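# Screw a lid onto the housing, then return tools

## Task

Take the lid from the tray and lay it flat on the housing's rim so the block under it sits inside the opening. Put one screw from the screw feeder through every hole in the lid and drive each one home with the screwdriver's motor until the motor halts on its own (driver_stopped_at_torque=1); after that, neither turn nor shift that screw. A screw pushed in rather than turned must be fully unscrewed and driven again. No screw may be left inside the housing. Afterwards return every tool to the stand slot it came from, release it, and withdraw the arm well away from all tools. grip50 is too narrow for the lid. Any tool still locked on the arm is treated as part of the arm.

## Robot and tools

Robot: one arm with a tool changer on its wrist. Three tools hang in a stand, each in its own slot: grip50 (small gripper, 50 mm stroke), grip85 (85 mm stroke, the one that can hold the lid) and driver (screwdriver with a spring-loaded hex key and a suction sleeve). tool_id shows which is attached: grip50, grip85, driver or none. Keep every object on the table; knocking or placing anything off it fails the job. Loose objects may occasionally get nudged.

Frames: the scene frame has its origin on the table top under the arm base, +z up, +y to the left when looking along +x. Reported end_effector_position (m) and end_effector_quat_wxyz describe the center of the changer's flat face in this frame; readings drift more at long reach. The face's own z axis points out of the arm. Tool points, in mm along face x, y, z: grip50 grip point (0, -25, 180); grip85 grip point (0, 0, 173) closed, 13 mm closer to the face when fully open; driver key tip (66, 20, 345). Both grippers close along face x.

A row is 16 numbers, each in [-1, 1], in this order: dx, dy, dz, rx, ry, rz, tool/lock, grip50_position, grip50_force_limit, grip50_speed, grip85_position, grip85_force_limit, grip85_speed, driver_spindle, driver_torque_limit, driver_sleeve_vacuum. The first six are an offset, not a pose: a displacement of the face expressed in the face's own axes, counted from the face pose measured when the action begins (for the first action of a call, the last pose reported). Scale: 1.0 = 0.6 m for dx, dy, dz and 180 degrees for rx, ry, rz, which form a single rotation vector. Every step's command is clipped to 70 mm and 16 degrees from the measured pose, so large offsets need several actions.

execute_actions(actions): a list of actions; each action is a list of up to 15 rows, one per 1/30 s step, and the last row repeats to fill 15 steps. Each row in an action is relative to that action's start pose, not to the previous row. An empty list just returns state and images.

move(target, speed, blocking): target is one 16-number row whose offset is taken from the last reported pose; the face follows a straight path there. speed in m/s, 0.002 to 0.5 (default 0.25), turning capped at twice that in rad/s; paths last 0.5 to 10 s. It does not avoid obstacles and can overshoot speed near full reach; faster moves and targets set deeper past a contact hit harder. Tool numbers are sent at the start. blocking=false returns after 0.5 s; then use wait or stop before other motion. The extra move: line reports done, off_target, moving, held or fault, the limits that acted (paced = clipped, held = steps blocked), and distance to target.

wait(seconds): 0 to 10, arm keeps its last command. stop(): brakes a running move. zoom_image(camera, region): camera is cam_high (896x504), cam_low (896x504) or cam_wrist (504x504); region [x0, y0, x1, y1] in pixels from top-left, at most 504 by 504. finished_scene(scene): ends the current scene irreversibly; pass its number, only once the goal holds.

Tool commands: lock > 0 locks onto a plate resting on the face, < 0 unlocks, 0 keeps the previous command; about 1 s. Grip positions: +1 fully open; grip50 pads meet near -0.65, grip85 near -0.8; use -1 to close until stopped and check object_status = 2 (0 moving, 1 stopped opening, 2 stopped closing, 3 at target or pads met). Force limits: -1 gives 20 N, +1 gives 185 N (grip50) or 235 N (grip85). Speeds: about 20 to 150 mm/s. Changes to force or speed need a new position number (differing by at least 0.01). grip50 opening mm is about (250 - grip50_position_measured) x 0.202; grip85 counts: 78 = 60 mm, 130 = 40 mm, 180 = 20 mm, 230 = pads meet. driver_spindle: +1 = 500 rpm clockwise (drives in), -1 reverses; it persists between actions, so end actions with 0. driver_torque_limit maps -1..+1 to 0.3..1.2 N m; it halts at 95 % of that and sets driver_stopped_at_torque=1; restarting needs 0.5 s at 0 or below. driver_sleeve_vacuum above 0.01 holds a screw; driver_screw_detected=1 when sealed (over 30 kPa). driver_turns counts key turns, positive inward. To engage a screw, press the key onto the head plus 2 mm and turn gently (about ±0.2); the screw advances 0.7 mm per turn and the arm must follow it. If loosening stalls, raise the torque limit.

Tool exchange: align the face with the plate within about 1 mm and 1 degree, face -y toward the fork's open side; when plate_near=1 send lock +1 and wait for locked=1. The tool then boots (readings n/a); a gripper cycles closed then open, dropping anything held. To remove: lift 10 to 30 mm (about 20), slide at least 110 mm out along face -y, then rise. To return, reverse that path; when in_stand=1, stay still, send lock -1, wait for unlocked=1. Unlock elsewhere is refused (unlock_refused=1). Slots are 180 mm apart; fork arms sit 40 to 70 mm either side along face x, reach 45 mm toward the open side, tops 18 mm under a hung plate's face; stops are 10 mm tall. The driver's muffler and air fitting pass just outside the +x fork arm. The changer is 63 mm wide; its contact block sticks out 46 mm on face -y, its lock motor 58 mm on +y.

Safety: joint torque at its load limit (waist 54, shoulder 54, elbow 45, forearm roll 24.3, wrist pitch 17.1, wrist roll 17.1 N m, held weight included) triggers a fault: the joint backs off, holds 10 s and the call's remaining actions are skipped. Motors heating to 65 °C give MOTOR HOT; at 80 °C brakes engage. A pose unreachable line means the clearance check altered the command. Avoid drops, slams, hard pushes. Hand target shows where the controller is heading; HELD marks restrained steps.

Each tool is called by a JSON object that holds its "fn" and its "kwargs", one argument or row to a line.

## Session

{"fn": "execute_actions", "kwargs": {
  "actions": []
}}

Scene clock: 0.00 s.
end_effector_position=(+0.4586, -0.0205, +0.3200) locked=0 unlocked=1 plate_near=0 in_stand=0 unlock_refused=0 tool_id=none grip50_position_measured=n/a grip50_object_status=n/a grip85_position_measured=n/a grip85_object_status=n/a driver_sleeve_vacuum_kpa=n/a driver_screw_detected=n/a driver_stopped_at_torque=n/a driver_turns=n/a end_effector_quat_wxyz=(-0.002, +0.721, +0.693, +0.003) end_effector_velocity=(+0.001, +0.000, +0.000) end_effector_angular_velocity=(-0.000, -0.002, +0.001)
Joint positions: [-0.001 -0.271 -0.835  0.002 -0.563 -0.003]
Joint velocities: [ 0.001  0.    -0.001 -0.     0.002 -0.   ]
Joint torques (N m, as the arm reports them, + toward a larger angle): no reading
Motor temperatures (°C, as the motors report them): [30 29 35 32 39 39]
Hand target: +0.459, -0.021, +0.320; -0.002, +0.721, +0.693, +0.003

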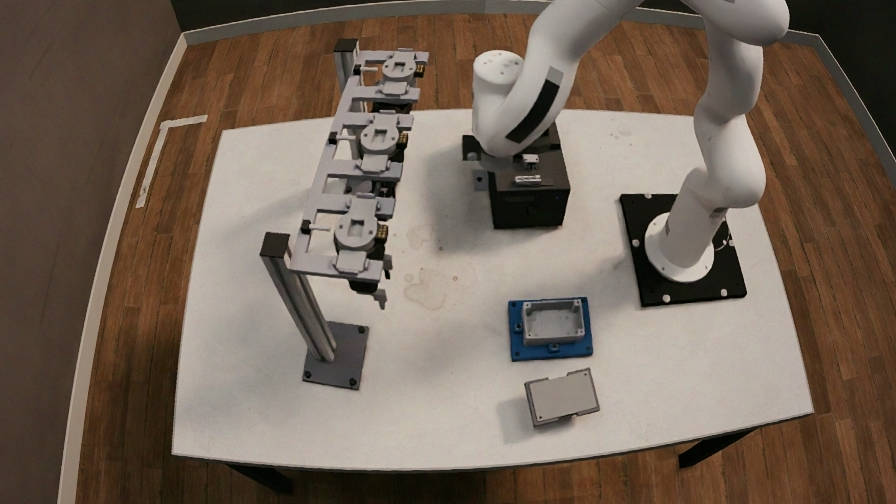

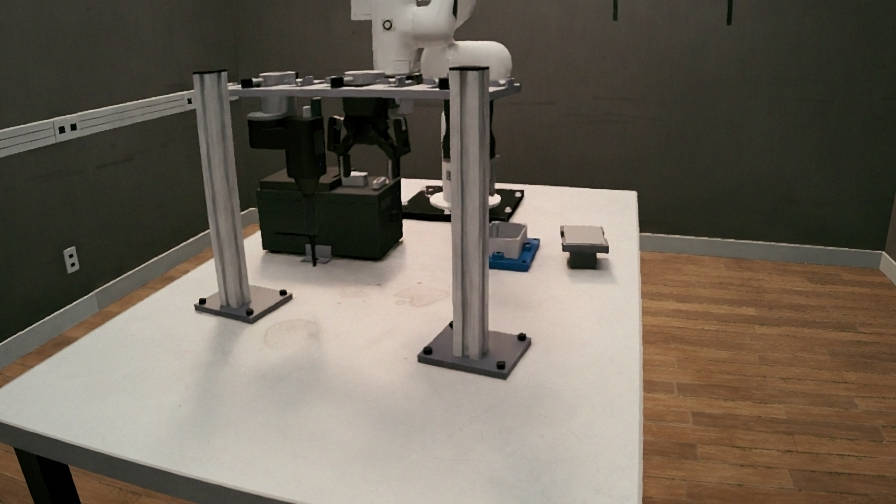

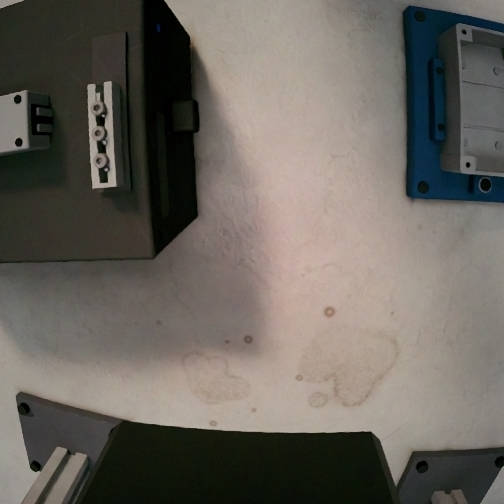

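{"fn": "zoom_image", "kwargs": {
  "camera": "cam_high",
  "region": [250, 30, 500, 320]
}}

{"fn": "zoom_image", "kwargs": {
  "camera": "cam_high",
  "region": [460, 270, 660, 450]
}}

{"fn": "zoom_image", "kwargs": {
  "camera": "cam_low",
  "region": [190, 50, 630, 300]
}}

Region (250, 30, 500, 320) of cam_high's 896x504 image, scaled by 1.738, with more detail than that image has; it fills the left 434 columns of this view, and the rest is white.

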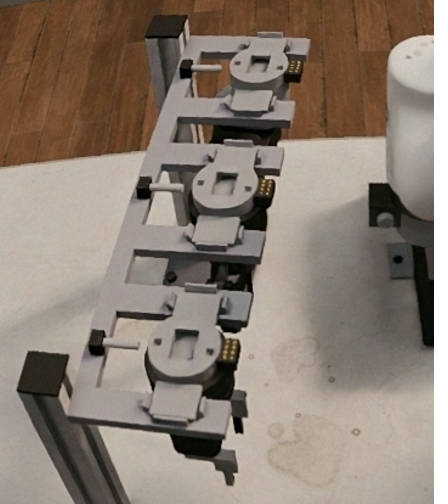

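Region (460, 270, 660, 450) of cam_high's 896x504 image, scaled by 2.520, with more detail than that image has; it fills the top 454 rows of this view, and the rest is white.

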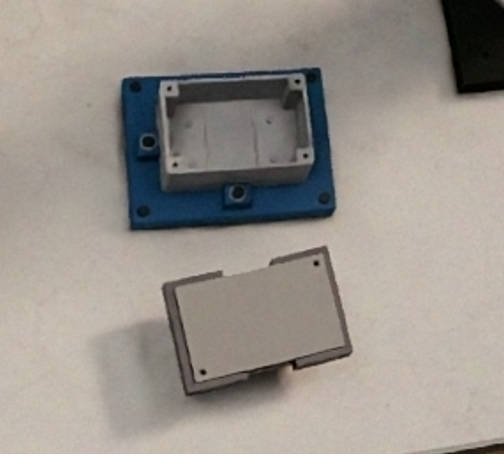

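Region (190, 50, 630, 300) of cam_low's 896x504 image, scaled by 1.145, with more detail than that image has; it fills the top 286 rows of this view, and the rest is white.

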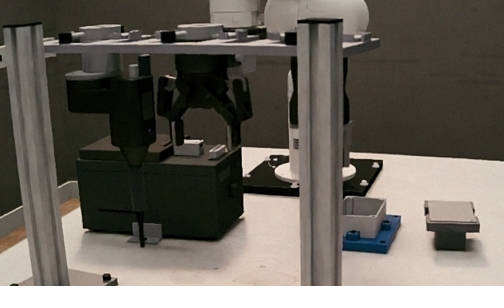

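{"fn": "move", "kwargs": {
  "target": [0.034,0.07,-0.4,0,0,0,0,0,0,0,0,0,0,0,0,0],
  "speed": 0.3
}}

{"fn": "move", "kwargs": {
  "target": [0,0.2,0,0,0,0,0,0,0,0,0,0,0,0,0,0],
  "speed": 0.3
}}

Scene clock: 60.87 s.
end_effector_position=(+0.5010, -0.0033, +0.5596) locked=0 unlocked=1 plate_near=0 in_stand=0 unlock_refused=0 tool_id=none grip50_position_measured=n/a grip50_object_status=n/a grip85_position_measured=n/a grip85_object_status=n/a driver_sleeve_vacuum_kpa=n/a driver_screw_detected=n/a driver_stopped_at_torque=n/a driver_turns=n/a end_effector_quat_wxyz=(-0.002, +0.721, +0.693, +0.003) end_effector_velocity=(+0.001, -0.000, +0.003) end_effector_angular_velocity=(-0.001, -0.001, -0.001)
Joint positions: [ 0.039 -0.135 -1.255  0.002 -1.119  0.038]
Joint velocities: [-0.001 -0.    -0.007 -0.001 -0.006  0.001]
Joint torques (N m, as the arm reports them, + toward a larger angle): [ -1.46  26.34 -18.12   0.03  -0.05  -0.35]
Motor temperatures (°C, as the motors report them): [30 30 36 32 39 39]
Hand target: +0.501, -0.003, +0.560; -0.002, +0.721, +0.693, +0.003
Off the commanded pose: 0.001 m, 0 deg.
move: done
camera_calibration (this result's frames):
cam_wrist: T_world_to_cam=[[-0.00360921, 0.999984, -0.00445799, 0.00364719], [0.971082, 0.00456905, 0.238703, -0.560451], [0.238719, -0.00346755, -0.971082, 0.470213], [0, 0, 0, 1]] pos_world=[0.432008, 0.000544088, 0.590413]

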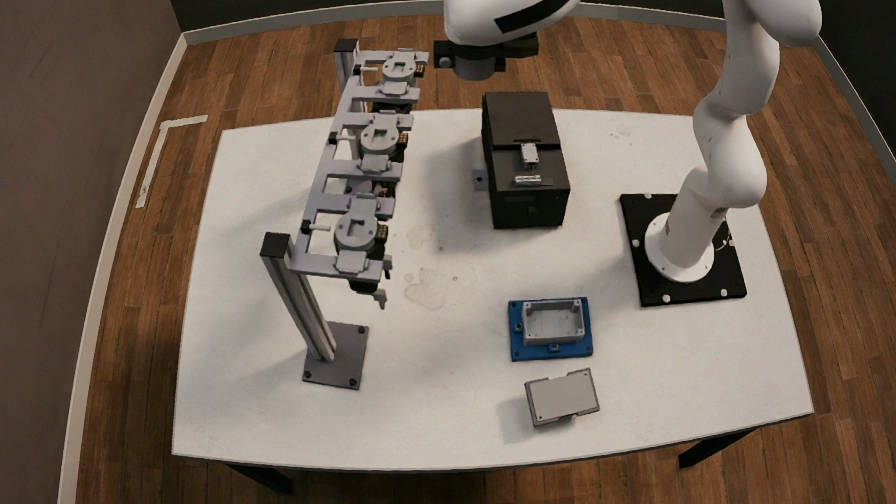

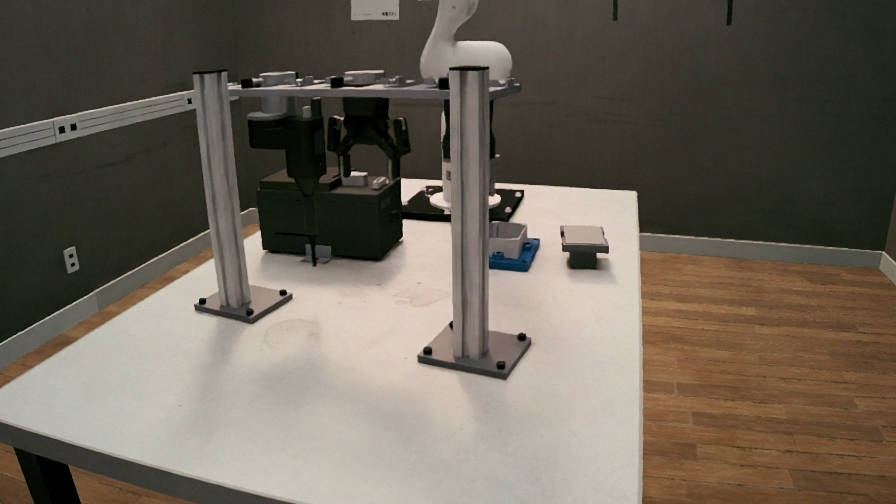

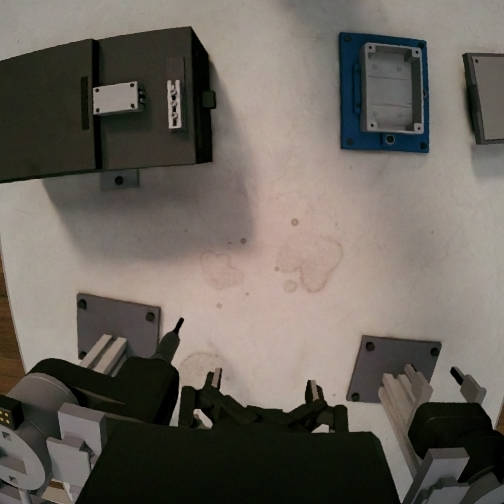

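Scene clock: 61.83 s.
end_effector_position=(+0.6207, -0.0082, +0.5598) locked=0 unlocked=1 plate_near=0 in_stand=0 unlock_refused=0 tool_id=none grip50_position_measured=n/a grip50_object_status=n/a grip85_position_measured=n/a grip85_object_status=n/a driver_sleeve_vacuum_kpa=n/a driver_screw_detected=n/a driver_stopped_at_torque=n/a driver_turns=n/a end_effector_quat_wxyz=(-0.002, +0.721, +0.693, +0.003) end_effector_velocity=(+0.001, -0.000, -0.001) end_effector_angular_velocity=(-0.001, +0.005, -0.001)
Joint positions: [ 0.032 -0.45  -1.648  0.002 -1.197  0.03 ]
Joint velocities: [-0.    -0.005 -0.004 -0.001 -0.004  0.001]
Joint torques (N m, as the arm reports them, + toward a larger angle): [ -2.85  41.66 -18.15   0.15  -0.04  -0.29]
Motor temperatures (°C, as the motors report them): [30 30 36 32 39 39]
Hand target: +0.621, -0.008, +0.560; -0.002, +0.721, +0.693, +0.003
Off the commanded pose: 0.000 m, 0 deg.
move: done
camera_calibration (this result's frames):
cam_wrist: T_world_to_cam=[[-0.00374801, 0.999983, -0.00442204, 0.00906241], [0.971036, 0.0046959, 0.238888, -0.676759], [0.238905, -0.00339861, -0.971037, 0.441692], [0, 0, 0, 1]] pos_world=[0.551669, -0.00438313, 0.590609]

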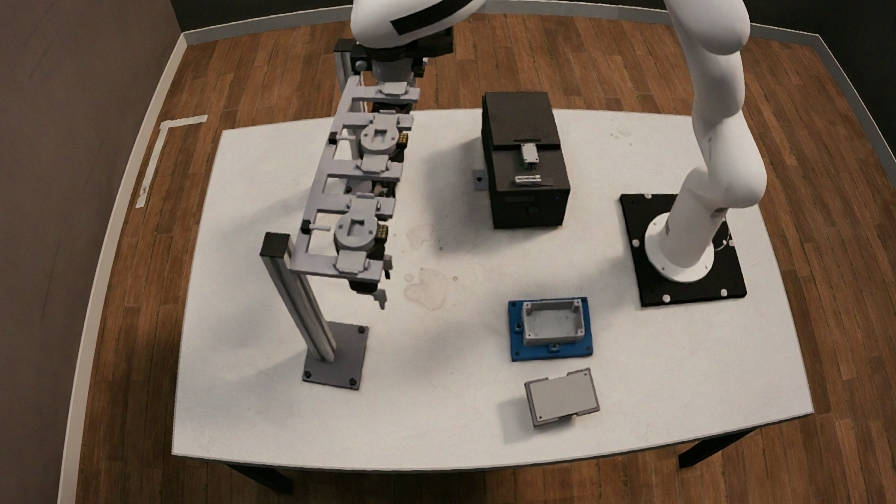

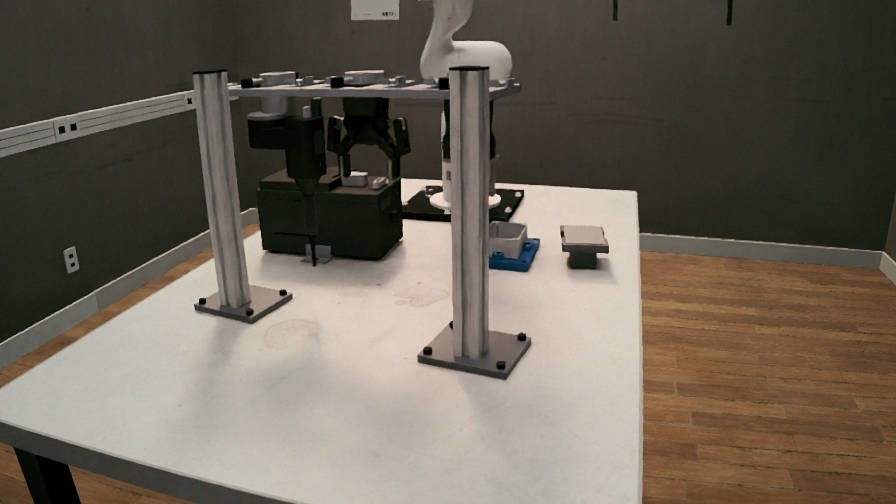

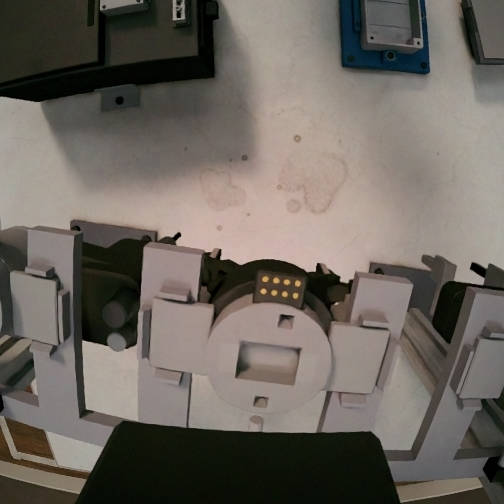

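{"fn": "zoom_image", "kwargs": {
  "camera": "cam_wrist",
  "region": [130, 230, 430, 440]
}}

Region (130, 230, 430, 440) of cam_wrist's 504x504 image, scaled by 1.680, with more detail than that image has; it fills the top 353 rows of this view, and the rest is white.

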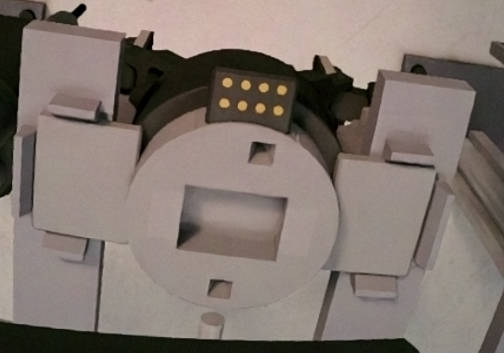

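{"fn": "move", "kwargs": {
  "target": [0.0183,0.0315,0.0997,0,0,0.04,0,0,0,0,0,0,0,0,0,0],
  "speed": 0.15
}}

Scene clock: 182.67 s.
end_effector_position=(+0.6400, +0.0023, +0.5005) locked=0 unlocked=1 plate_near=0 in_stand=0 unlock_refused=0 tool_id=none grip50_position_measured=n/a grip50_object_status=n/a grip85_position_measured=n/a grip85_object_status=n/a driver_sleeve_vacuum_kpa=n/a driver_screw_detected=n/a driver_stopped_at_torque=n/a driver_turns=n/a end_effector_quat_wxyz=(-0.002, +0.763, +0.646, +0.003) end_effector_velocity=(+0.000, +0.000, -0.002) end_effector_angular_velocity=(-0.000, +0.001, -0.003)
Joint positions: [ 0.048 -0.517 -1.611  0.002 -1.092  0.172]
Joint velocities: [ 0.001 -0.001  0.001 -0.     0.001  0.003]
Joint torques (N m, as the arm reports them, + toward a larger angle): [ -2.11  45.56 -18.05   0.43  -0.1   -0.28]
Motor temperatures (°C, as the motors report them): [30 31 37 32 39 39]
Hand target: +0.640, +0.002, +0.500; -0.002, +0.763, +0.646, +0.003
Off the commanded pose: 0.000 m, 0 deg.
move: done
camera_calibration (this result's frames):
cam_wrist: T_world_to_cam=[[0.121603, 0.99257, -0.00425504, -0.0819237], [0.964085, -0.117091, 0.238389, -0.67643], [0.236119, -0.0330909, -0.971161, 0.381365], [0, 0, 0, 1]] pos_world=[0.572051, 0.0147308, 0.531271]

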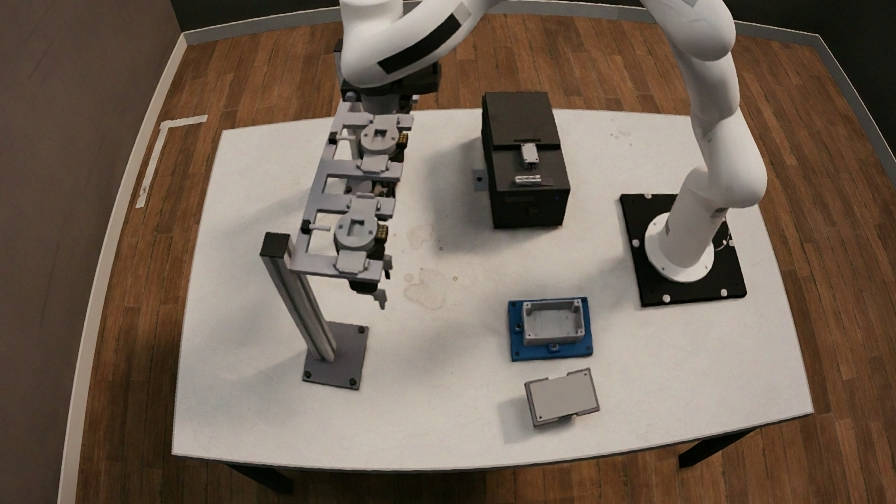

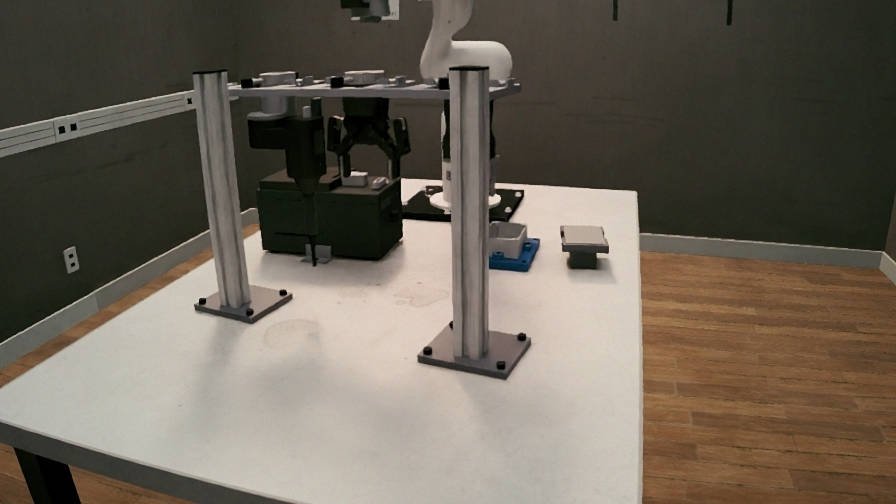

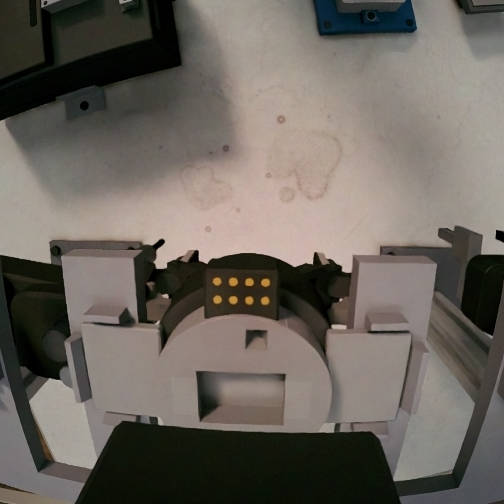

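{"fn": "zoom_image", "kwargs": {
  "camera": "cam_wrist",
  "region": [60, 240, 440, 440]
}}

Region (60, 240, 440, 440) of cam_wrist's 504x504 image, scaled by 1.326, with more detail than that image has; it fills the top 265 rows of this view, and the rest is white.

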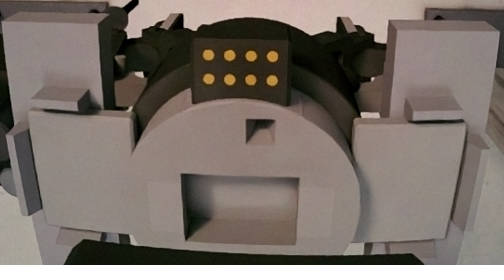

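{"fn": "move", "kwargs": {
  "target": [0,0.0212,0,0,0,0,0,0,0,0,0,0,0,0,0,0],
  "speed": 0.1
}}

{"fn": "zoom_image", "kwargs": {
  "camera": "cam_wrist",
  "region": [60, 240, 440, 440]
}}

Scene clock: 219.93 s.
end_effector_position=(+0.6525, +0.0002, +0.5005) locked=0 unlocked=1 plate_near=0 in_stand=0 unlock_refused=0 tool_id=none grip50_position_measured=n/a grip50_object_status=n/a grip85_position_measured=n/a grip85_object_status=n/a driver_sleeve_vacuum_kpa=n/a driver_screw_detected=n/a driver_stopped_at_torque=n/a driver_turns=n/a end_effector_quat_wxyz=(-0.002, +0.763, +0.646, +0.003) end_effector_velocity=(+0.001, +0.000, +0.001) end_effector_angular_velocity=(+0.000, -0.001, +0.001)
Joint positions: [ 0.044 -0.552 -1.66   0.002 -1.107  0.168]
Joint velocities: [ 0.    -0.001 -0.004  0.    -0.002 -0.001]
Joint torques (N m, as the arm reports them, + toward a larger angle): [ -1.72  46.38 -17.93   0.47  -0.01  -0.13]
Motor temperatures (°C, as the motors report them): [30 31 37 32 39 39]
Hand target: +0.653, +0.000, +0.500; -0.002, +0.763, +0.646, +0.003
Off the commanded pose: 0.000 m, 0 deg.
move: done
camera_calibration (this result's frames):
cam_wrist: T_world_to_cam=[[0.121578, 0.992573, -0.00424858, -0.0813466], [0.964088, -0.117069, 0.238387, -0.688704], [0.23612, -0.0330787, -0.971161, 0.378347], [0, 0, 0, 1]] pos_world=[0.584526, 0.0126319, 0.531269]

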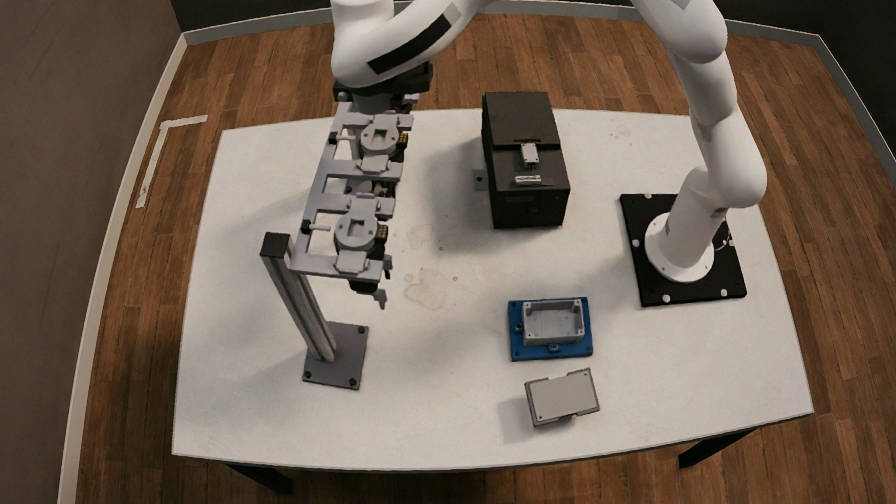

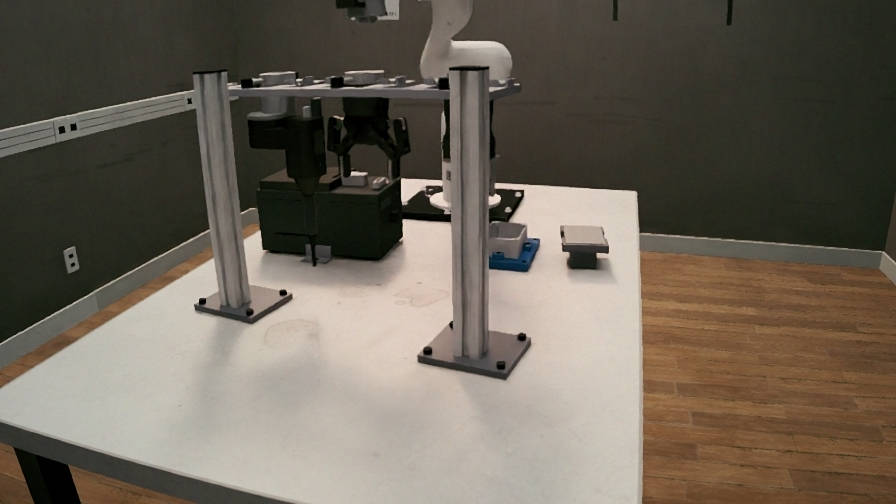

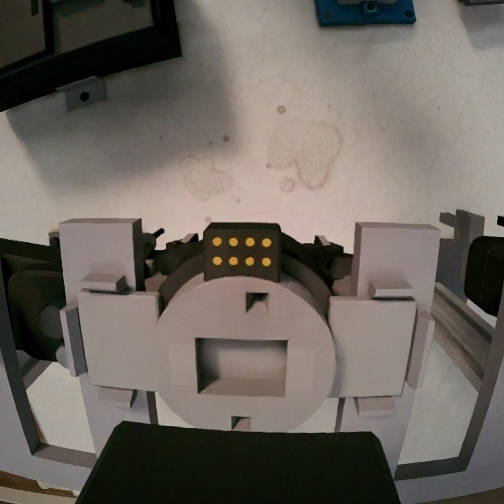

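Region (60, 240, 440, 440) of cam_wrist's 504x504 image, scaled by 1.326, with more detail than that image has; it fills the top 265 rows of this view, and the rest is white.

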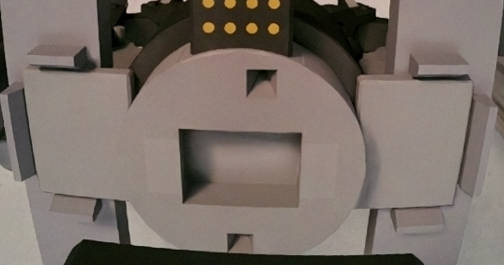

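{"fn": "move", "kwargs": {
  "target": [0,0.01,0.05,0,0,0,0,0,0,0,0,0,0,0,0,0],
  "speed": 0.1
}}

{"fn": "zoom_image", "kwargs": {
  "camera": "cam_wrist",
  "region": [60, 240, 440, 440]
}}

Scene clock: 236.40 s.
end_effector_position=(+0.6584, -0.0006, +0.4707) locked=0 unlocked=1 plate_near=0 in_stand=0 unlock_refused=0 tool_id=none grip50_position_measured=n/a grip50_object_status=n/a grip85_position_measured=n/a grip85_object_status=n/a driver_sleeve_vacuum_kpa=n/a driver_screw_detected=n/a driver_stopped_at_torque=n/a driver_turns=n/a end_effector_quat_wxyz=(-0.002, +0.763, +0.646, +0.003) end_effector_velocity=(+0.001, -0.000, -0.000) end_effector_angular_velocity=(-0.001, -0.003, +0.000)
Joint positions: [ 0.043 -0.581 -1.636  0.002 -1.054  0.167]
Joint velocities: [ 0.    -0.001 -0.001 -0.001  0.003 -0.   ]
Joint torques (N m, as the arm reports them, + toward a larger angle): [ -0.5   48.83 -17.73   0.09   0.06  -0.37]
Motor temperatures (°C, as the motors report them): [30 31 37 32 39 39]
Hand target: +0.658, -0.001, +0.470; -0.002, +0.763, +0.646, +0.003
Off the commanded pose: 0.000 m, 0 deg.
move: done
camera_calibration (this result's frames):
cam_wrist: T_world_to_cam=[[0.121659, 0.992563, -0.00425859, -0.0814342], [0.964021, -0.117137, 0.238624, -0.687505], [0.236351, -0.0331362, -0.971103, 0.347797], [0, 0, 0, 1]] pos_world=[0.590475, 0.0118208, 0.501455]

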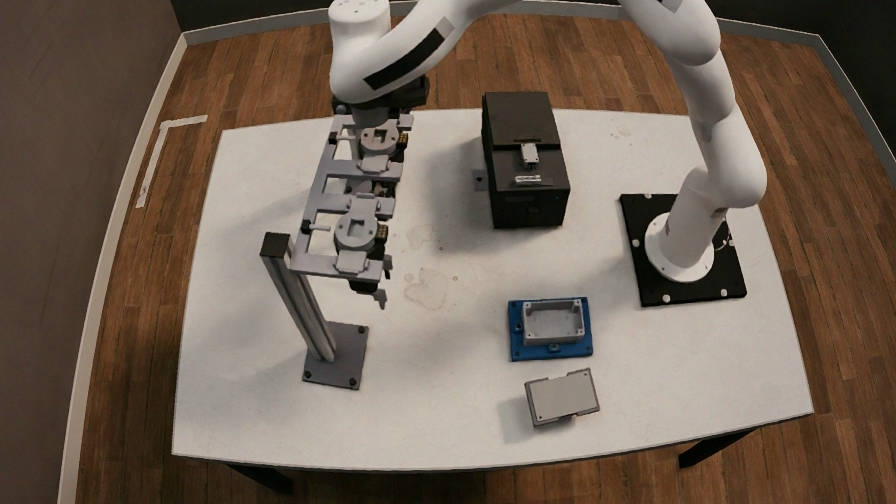

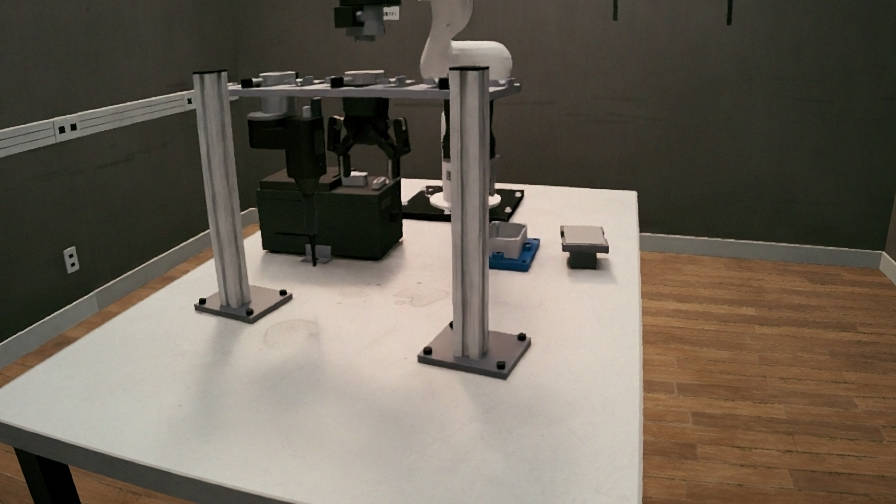

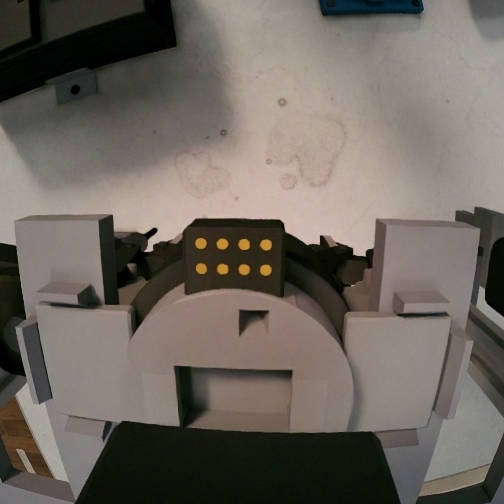

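Region (60, 240, 440, 440) of cam_wrist's 504x504 image, scaled by 1.326, with more detail than that image has; it fills the top 265 rows of this view, and the rest is white.

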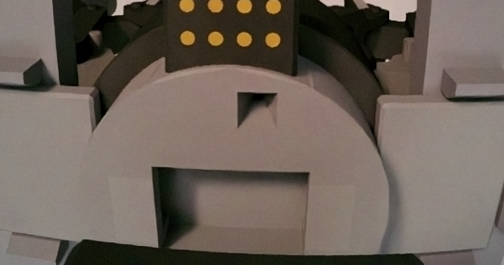

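{"fn": "move", "kwargs": {
  "target": [0,-0.006,0.092,0,0,0,0,0,0,0,0,0,0,0,0,0],
  "speed": 0.1
}}

Scene clock: 301.47 s.
end_effector_position=(+0.6562, +0.0003, +0.4214) locked=0 unlocked=1 plate_near=0 in_stand=0 unlock_refused=0 tool_id=none grip50_position_measured=n/a grip50_object_status=n/a grip85_position_measured=n/a grip85_object_status=n/a driver_sleeve_vacuum_kpa=n/a driver_screw_detected=n/a driver_stopped_at_torque=n/a driver_turns=n/a end_effector_quat_wxyz=(+0.001, +0.763, +0.646, +0.007) end_effector_velocity=(+0.000, +0.000, +0.001) end_effector_angular_velocity=(-0.000, -0.006, +0.001)
Joint positions: [ 0.044 -0.602 -1.555  0.002 -0.943  0.168]
Joint velocities: [ 0.     0.002  0.001 -0.     0.005 -0.   ]
Joint torques (N m, as the arm reports them, + toward a larger angle): [-1.94 -0.96  0.49 -0.2   1.76 -0.07]
Motor temperatures (°C, as the motors report them): [30 31 37 32 39 39]
Hand target: +0.655, +0.000, +0.415; -0.002, +0.763, +0.646, +0.003
Off the commanded pose: 0.006 m, 0 deg.
move: off_target
camera_calibration (this result's frames):
cam_wrist: T_world_to_cam=[[0.121884, 0.992539, -0.00316985, -0.0828765], [0.961902, -0.117334, 0.246935, -0.675616], [0.244721, -0.0331466, -0.969027, 0.294097], [0, 0, 0, 1]] pos_world=[0.588006, 0.0127341, 0.451558]

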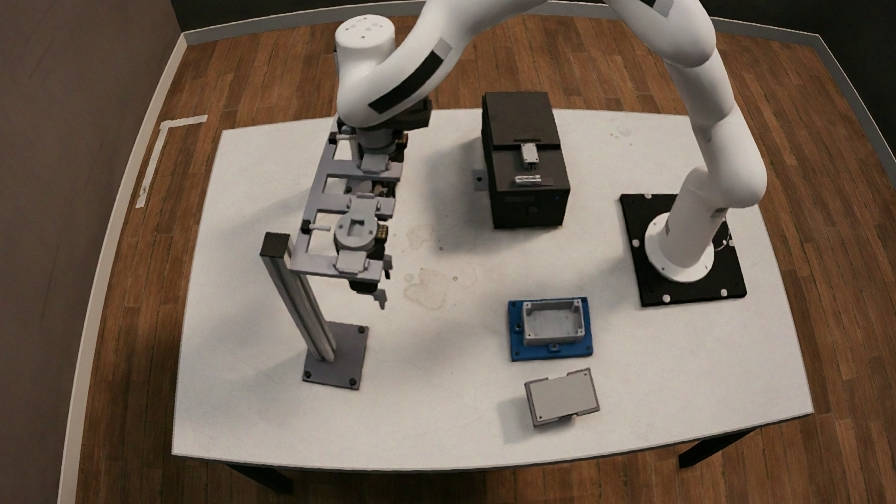

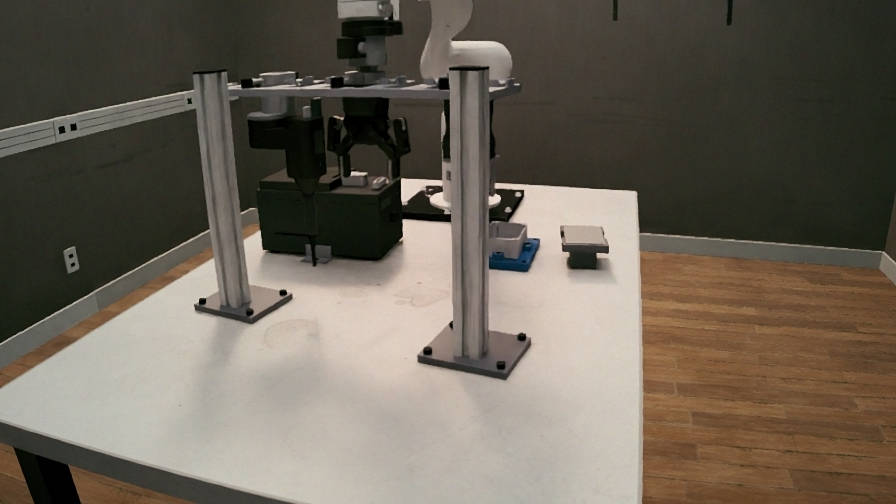

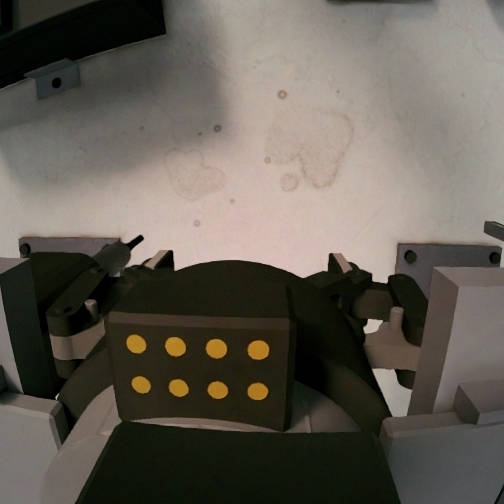

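{"fn": "move", "kwargs": {
  "target": [0,0,-0.012,0,0,0,0,0,0,0,0,0,0,0,0,0],
  "speed": 0.03
}}

{"fn": "zoom_image", "kwargs": {
  "camera": "cam_low",
  "region": [300, 0, 460, 130]
}}

Scene clock: 311.37 s.
end_effector_position=(+0.6561, +0.0003, +0.4282) locked=0 unlocked=1 plate_near=0 in_stand=0 unlock_refused=0 tool_id=none grip50_position_measured=n/a grip50_object_status=n/a grip85_position_measured=n/a grip85_object_status=n/a driver_sleeve_vacuum_kpa=n/a driver_screw_detected=n/a driver_stopped_at_torque=n/a driver_turns=n/a end_effector_quat_wxyz=(+0.000, +0.763, +0.646, +0.006) end_effector_velocity=(+0.000, -0.000, +0.002) end_effector_angular_velocity=(+0.000, -0.004, -0.000)
Joint positions: [ 0.044 -0.596 -1.563  0.002 -0.957  0.168]
Joint velocities: [-0.     0.002 -0.002  0.     0.    -0.   ]
Joint torques (N m, as the arm reports them, + toward a larger angle): [ -2.35  48.47 -17.68   0.16   0.03  -0.24]
Motor temperatures (°C, as the motors report them): [30 31 37 32 39 39]
Hand target: +0.656, +0.000, +0.429; +0.001, +0.763, +0.646, +0.007
Off the commanded pose: 0.000 m, 0 deg.
move: done
camera_calibration (this result's frames):
cam_wrist: T_world_to_cam=[[0.121875, 0.99254, -0.0032274, -0.0827553], [0.962018, -0.117326, 0.246489, -0.677087], [0.244272, -0.0331457, -0.96914, 0.30111], [0, 0, 0, 1]] pos_world=[0.587903, 0.0126786, 0.458445]

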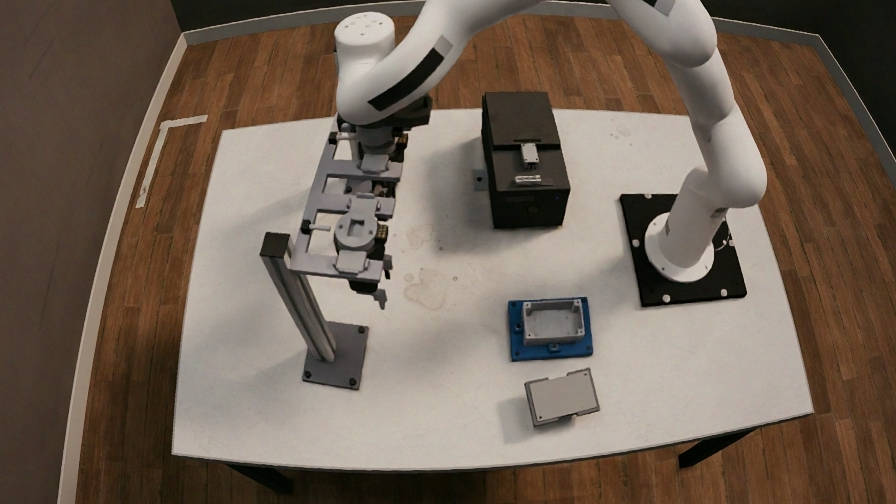

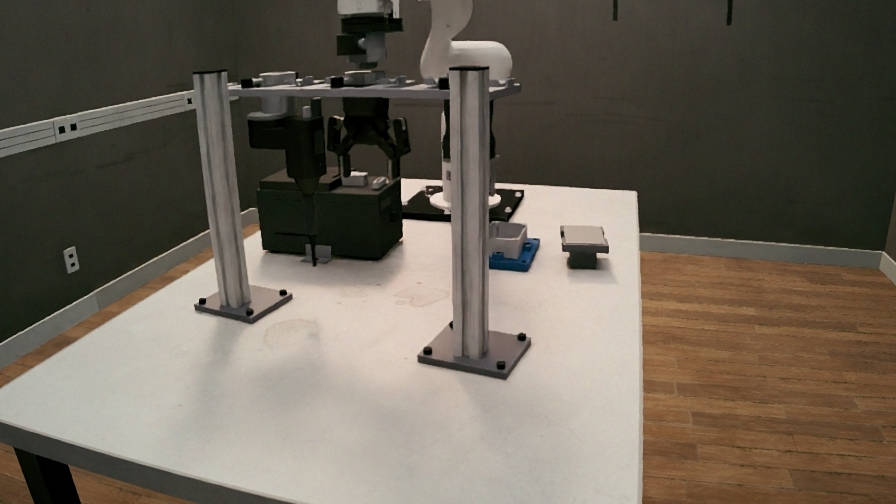

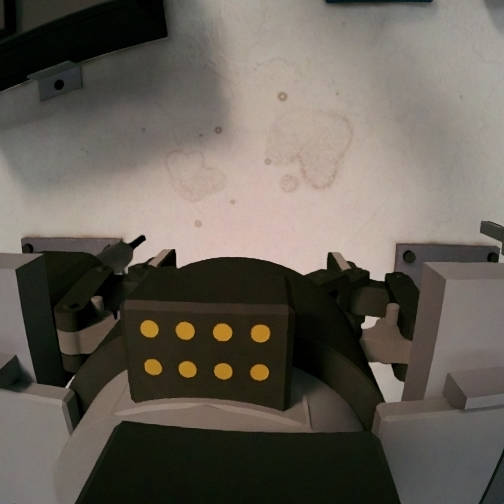

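Region (300, 0, 460, 130) of cam_low's 896x504 image, scaled by 3.150, with more detail than that image has; it fills the top 410 rows of this view, and the rest is white.

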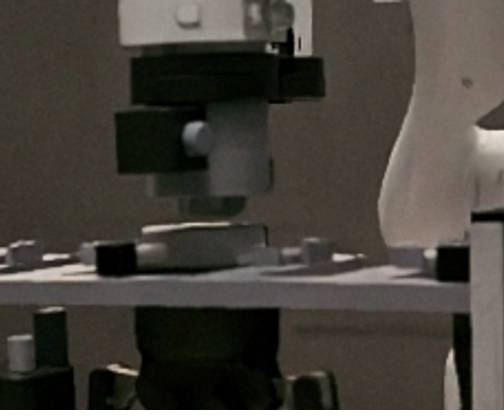

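{"fn": "zoom_image", "kwargs": {
  "camera": "cam_high",
  "region": [320, 60, 460, 200]
}}

{"fn": "zoom_image", "kwargs": {
  "camera": "cam_wrist",
  "region": [40, 280, 460, 504]
}}

Region (320, 60, 460, 200) of cam_high's 896x504 image, scaled by 3.600, with more detail than that image has.

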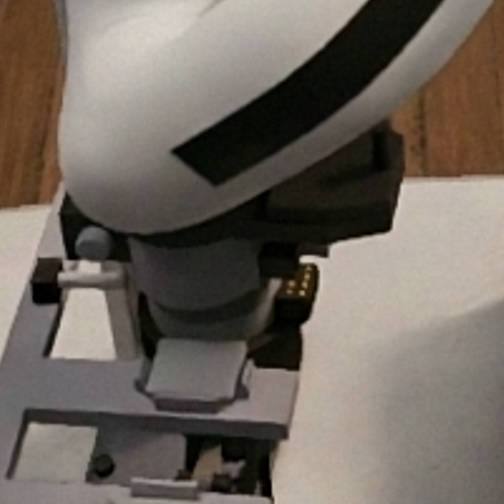

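Region (40, 280, 460, 504) of cam_wrist's 504x504 image, scaled by 1.200, with more detail than that image has; it fills the top 269 rows of this view, and the rest is white.

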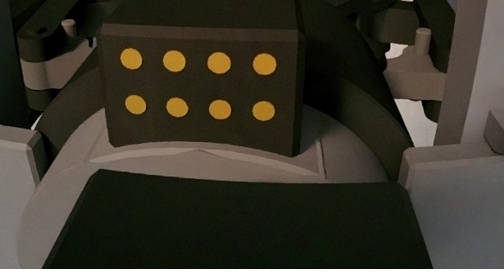

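{"fn": "move", "kwargs": {
  "target": [-0.0067,-0.0045,0,0,0,0,0,0,0,0,0,0,0,0,0,0],
  "speed": 0.03
}}

{"fn": "zoom_image", "kwargs": {
  "camera": "cam_low",
  "region": [300, 0, 460, 130]
}}

{"fn": "zoom_image", "kwargs": {
  "camera": "cam_wrist",
  "region": [40, 280, 460, 504]
}}

{"fn": "zoom_image", "kwargs": {
  "camera": "cam_high",
  "region": [320, 60, 460, 200]
}}

Scene clock: 423.47 s.
end_effector_position=(+0.6528, -0.0032, +0.4282) locked=0 unlocked=1 plate_near=0 in_stand=0 unlock_refused=0 tool_id=none grip50_position_measured=n/a grip50_object_status=n/a grip85_position_measured=n/a grip85_object_status=n/a driver_sleeve_vacuum_kpa=n/a driver_screw_detected=n/a driver_stopped_at_torque=n/a driver_turns=n/a end_effector_quat_wxyz=(+0.000, +0.763, +0.646, +0.006) end_effector_velocity=(-0.001, -0.001, -0.000) end_effector_angular_velocity=(+0.001, +0.001, -0.001)
Joint positions: [ 0.038 -0.588 -1.55   0.002 -0.953  0.162]
Joint velocities: [-0.001  0.001  0.003  0.001  0.    -0.   ]
Joint torques (N m, as the arm reports them, + toward a larger angle): [ -0.84  48.14 -17.5    0.49   0.03  -0.34]
Motor temperatures (°C, as the motors report them): [30 31 37 32 39 39]
Hand target: +0.653, -0.003, +0.428; +0.000, +0.763, +0.646, +0.006
Off the commanded pose: 0.000 m, 0 deg.
move: done
camera_calibration (this result's frames):
cam_wrist: T_world_to_cam=[[0.121893, 0.992538, -0.00323948, -0.0788968], [0.962012, -0.11734, 0.246504, -0.674319], [0.244285, -0.0331637, -0.969136, 0.301748], [0, 0, 0, 1]] pos_world=[0.584608, 0.00919051, 0.458402]

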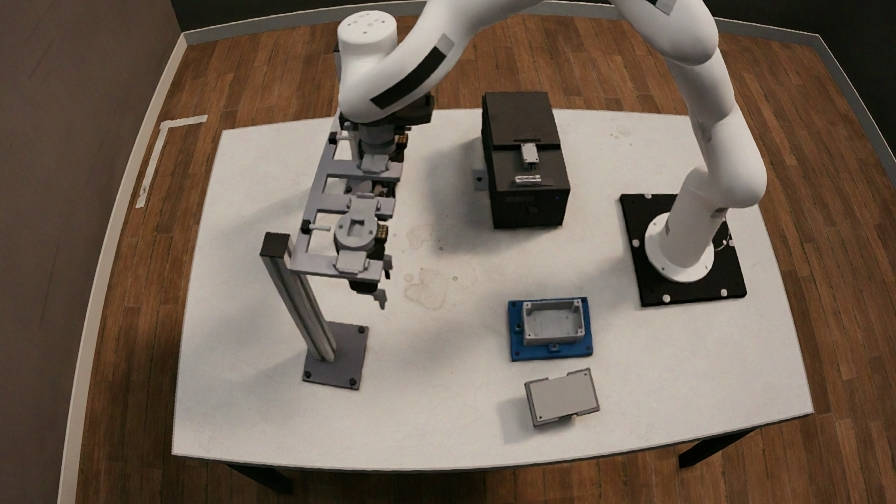

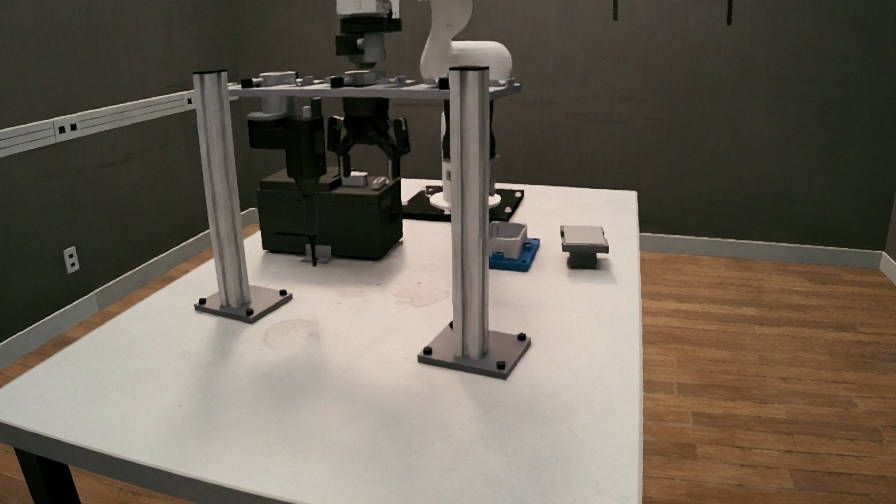

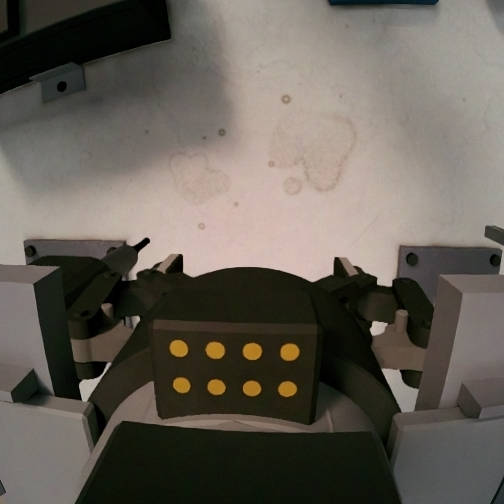

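Region (300, 0, 460, 130) of cam_low's 896x504 image, scaled by 3.150, with more detail than that image has; it fills the top 410 rows of this view, and the rest is white.

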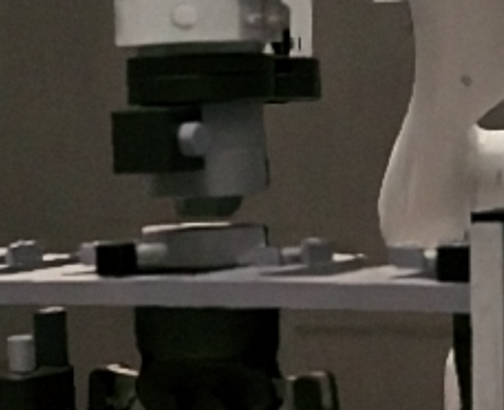

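Region (40, 280, 460, 504) of cam_wrist's 504x504 image, scaled by 1.200, with more detail than that image has; it fills the top 269 rows of this view, and the rest is white.

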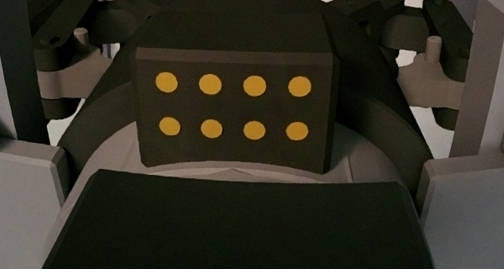

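Region (320, 60, 460, 200) of cam_high's 896x504 image, scaled by 3.600, with more detail than that image has.

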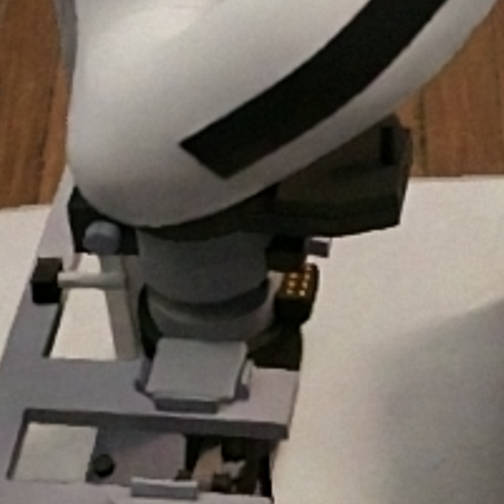

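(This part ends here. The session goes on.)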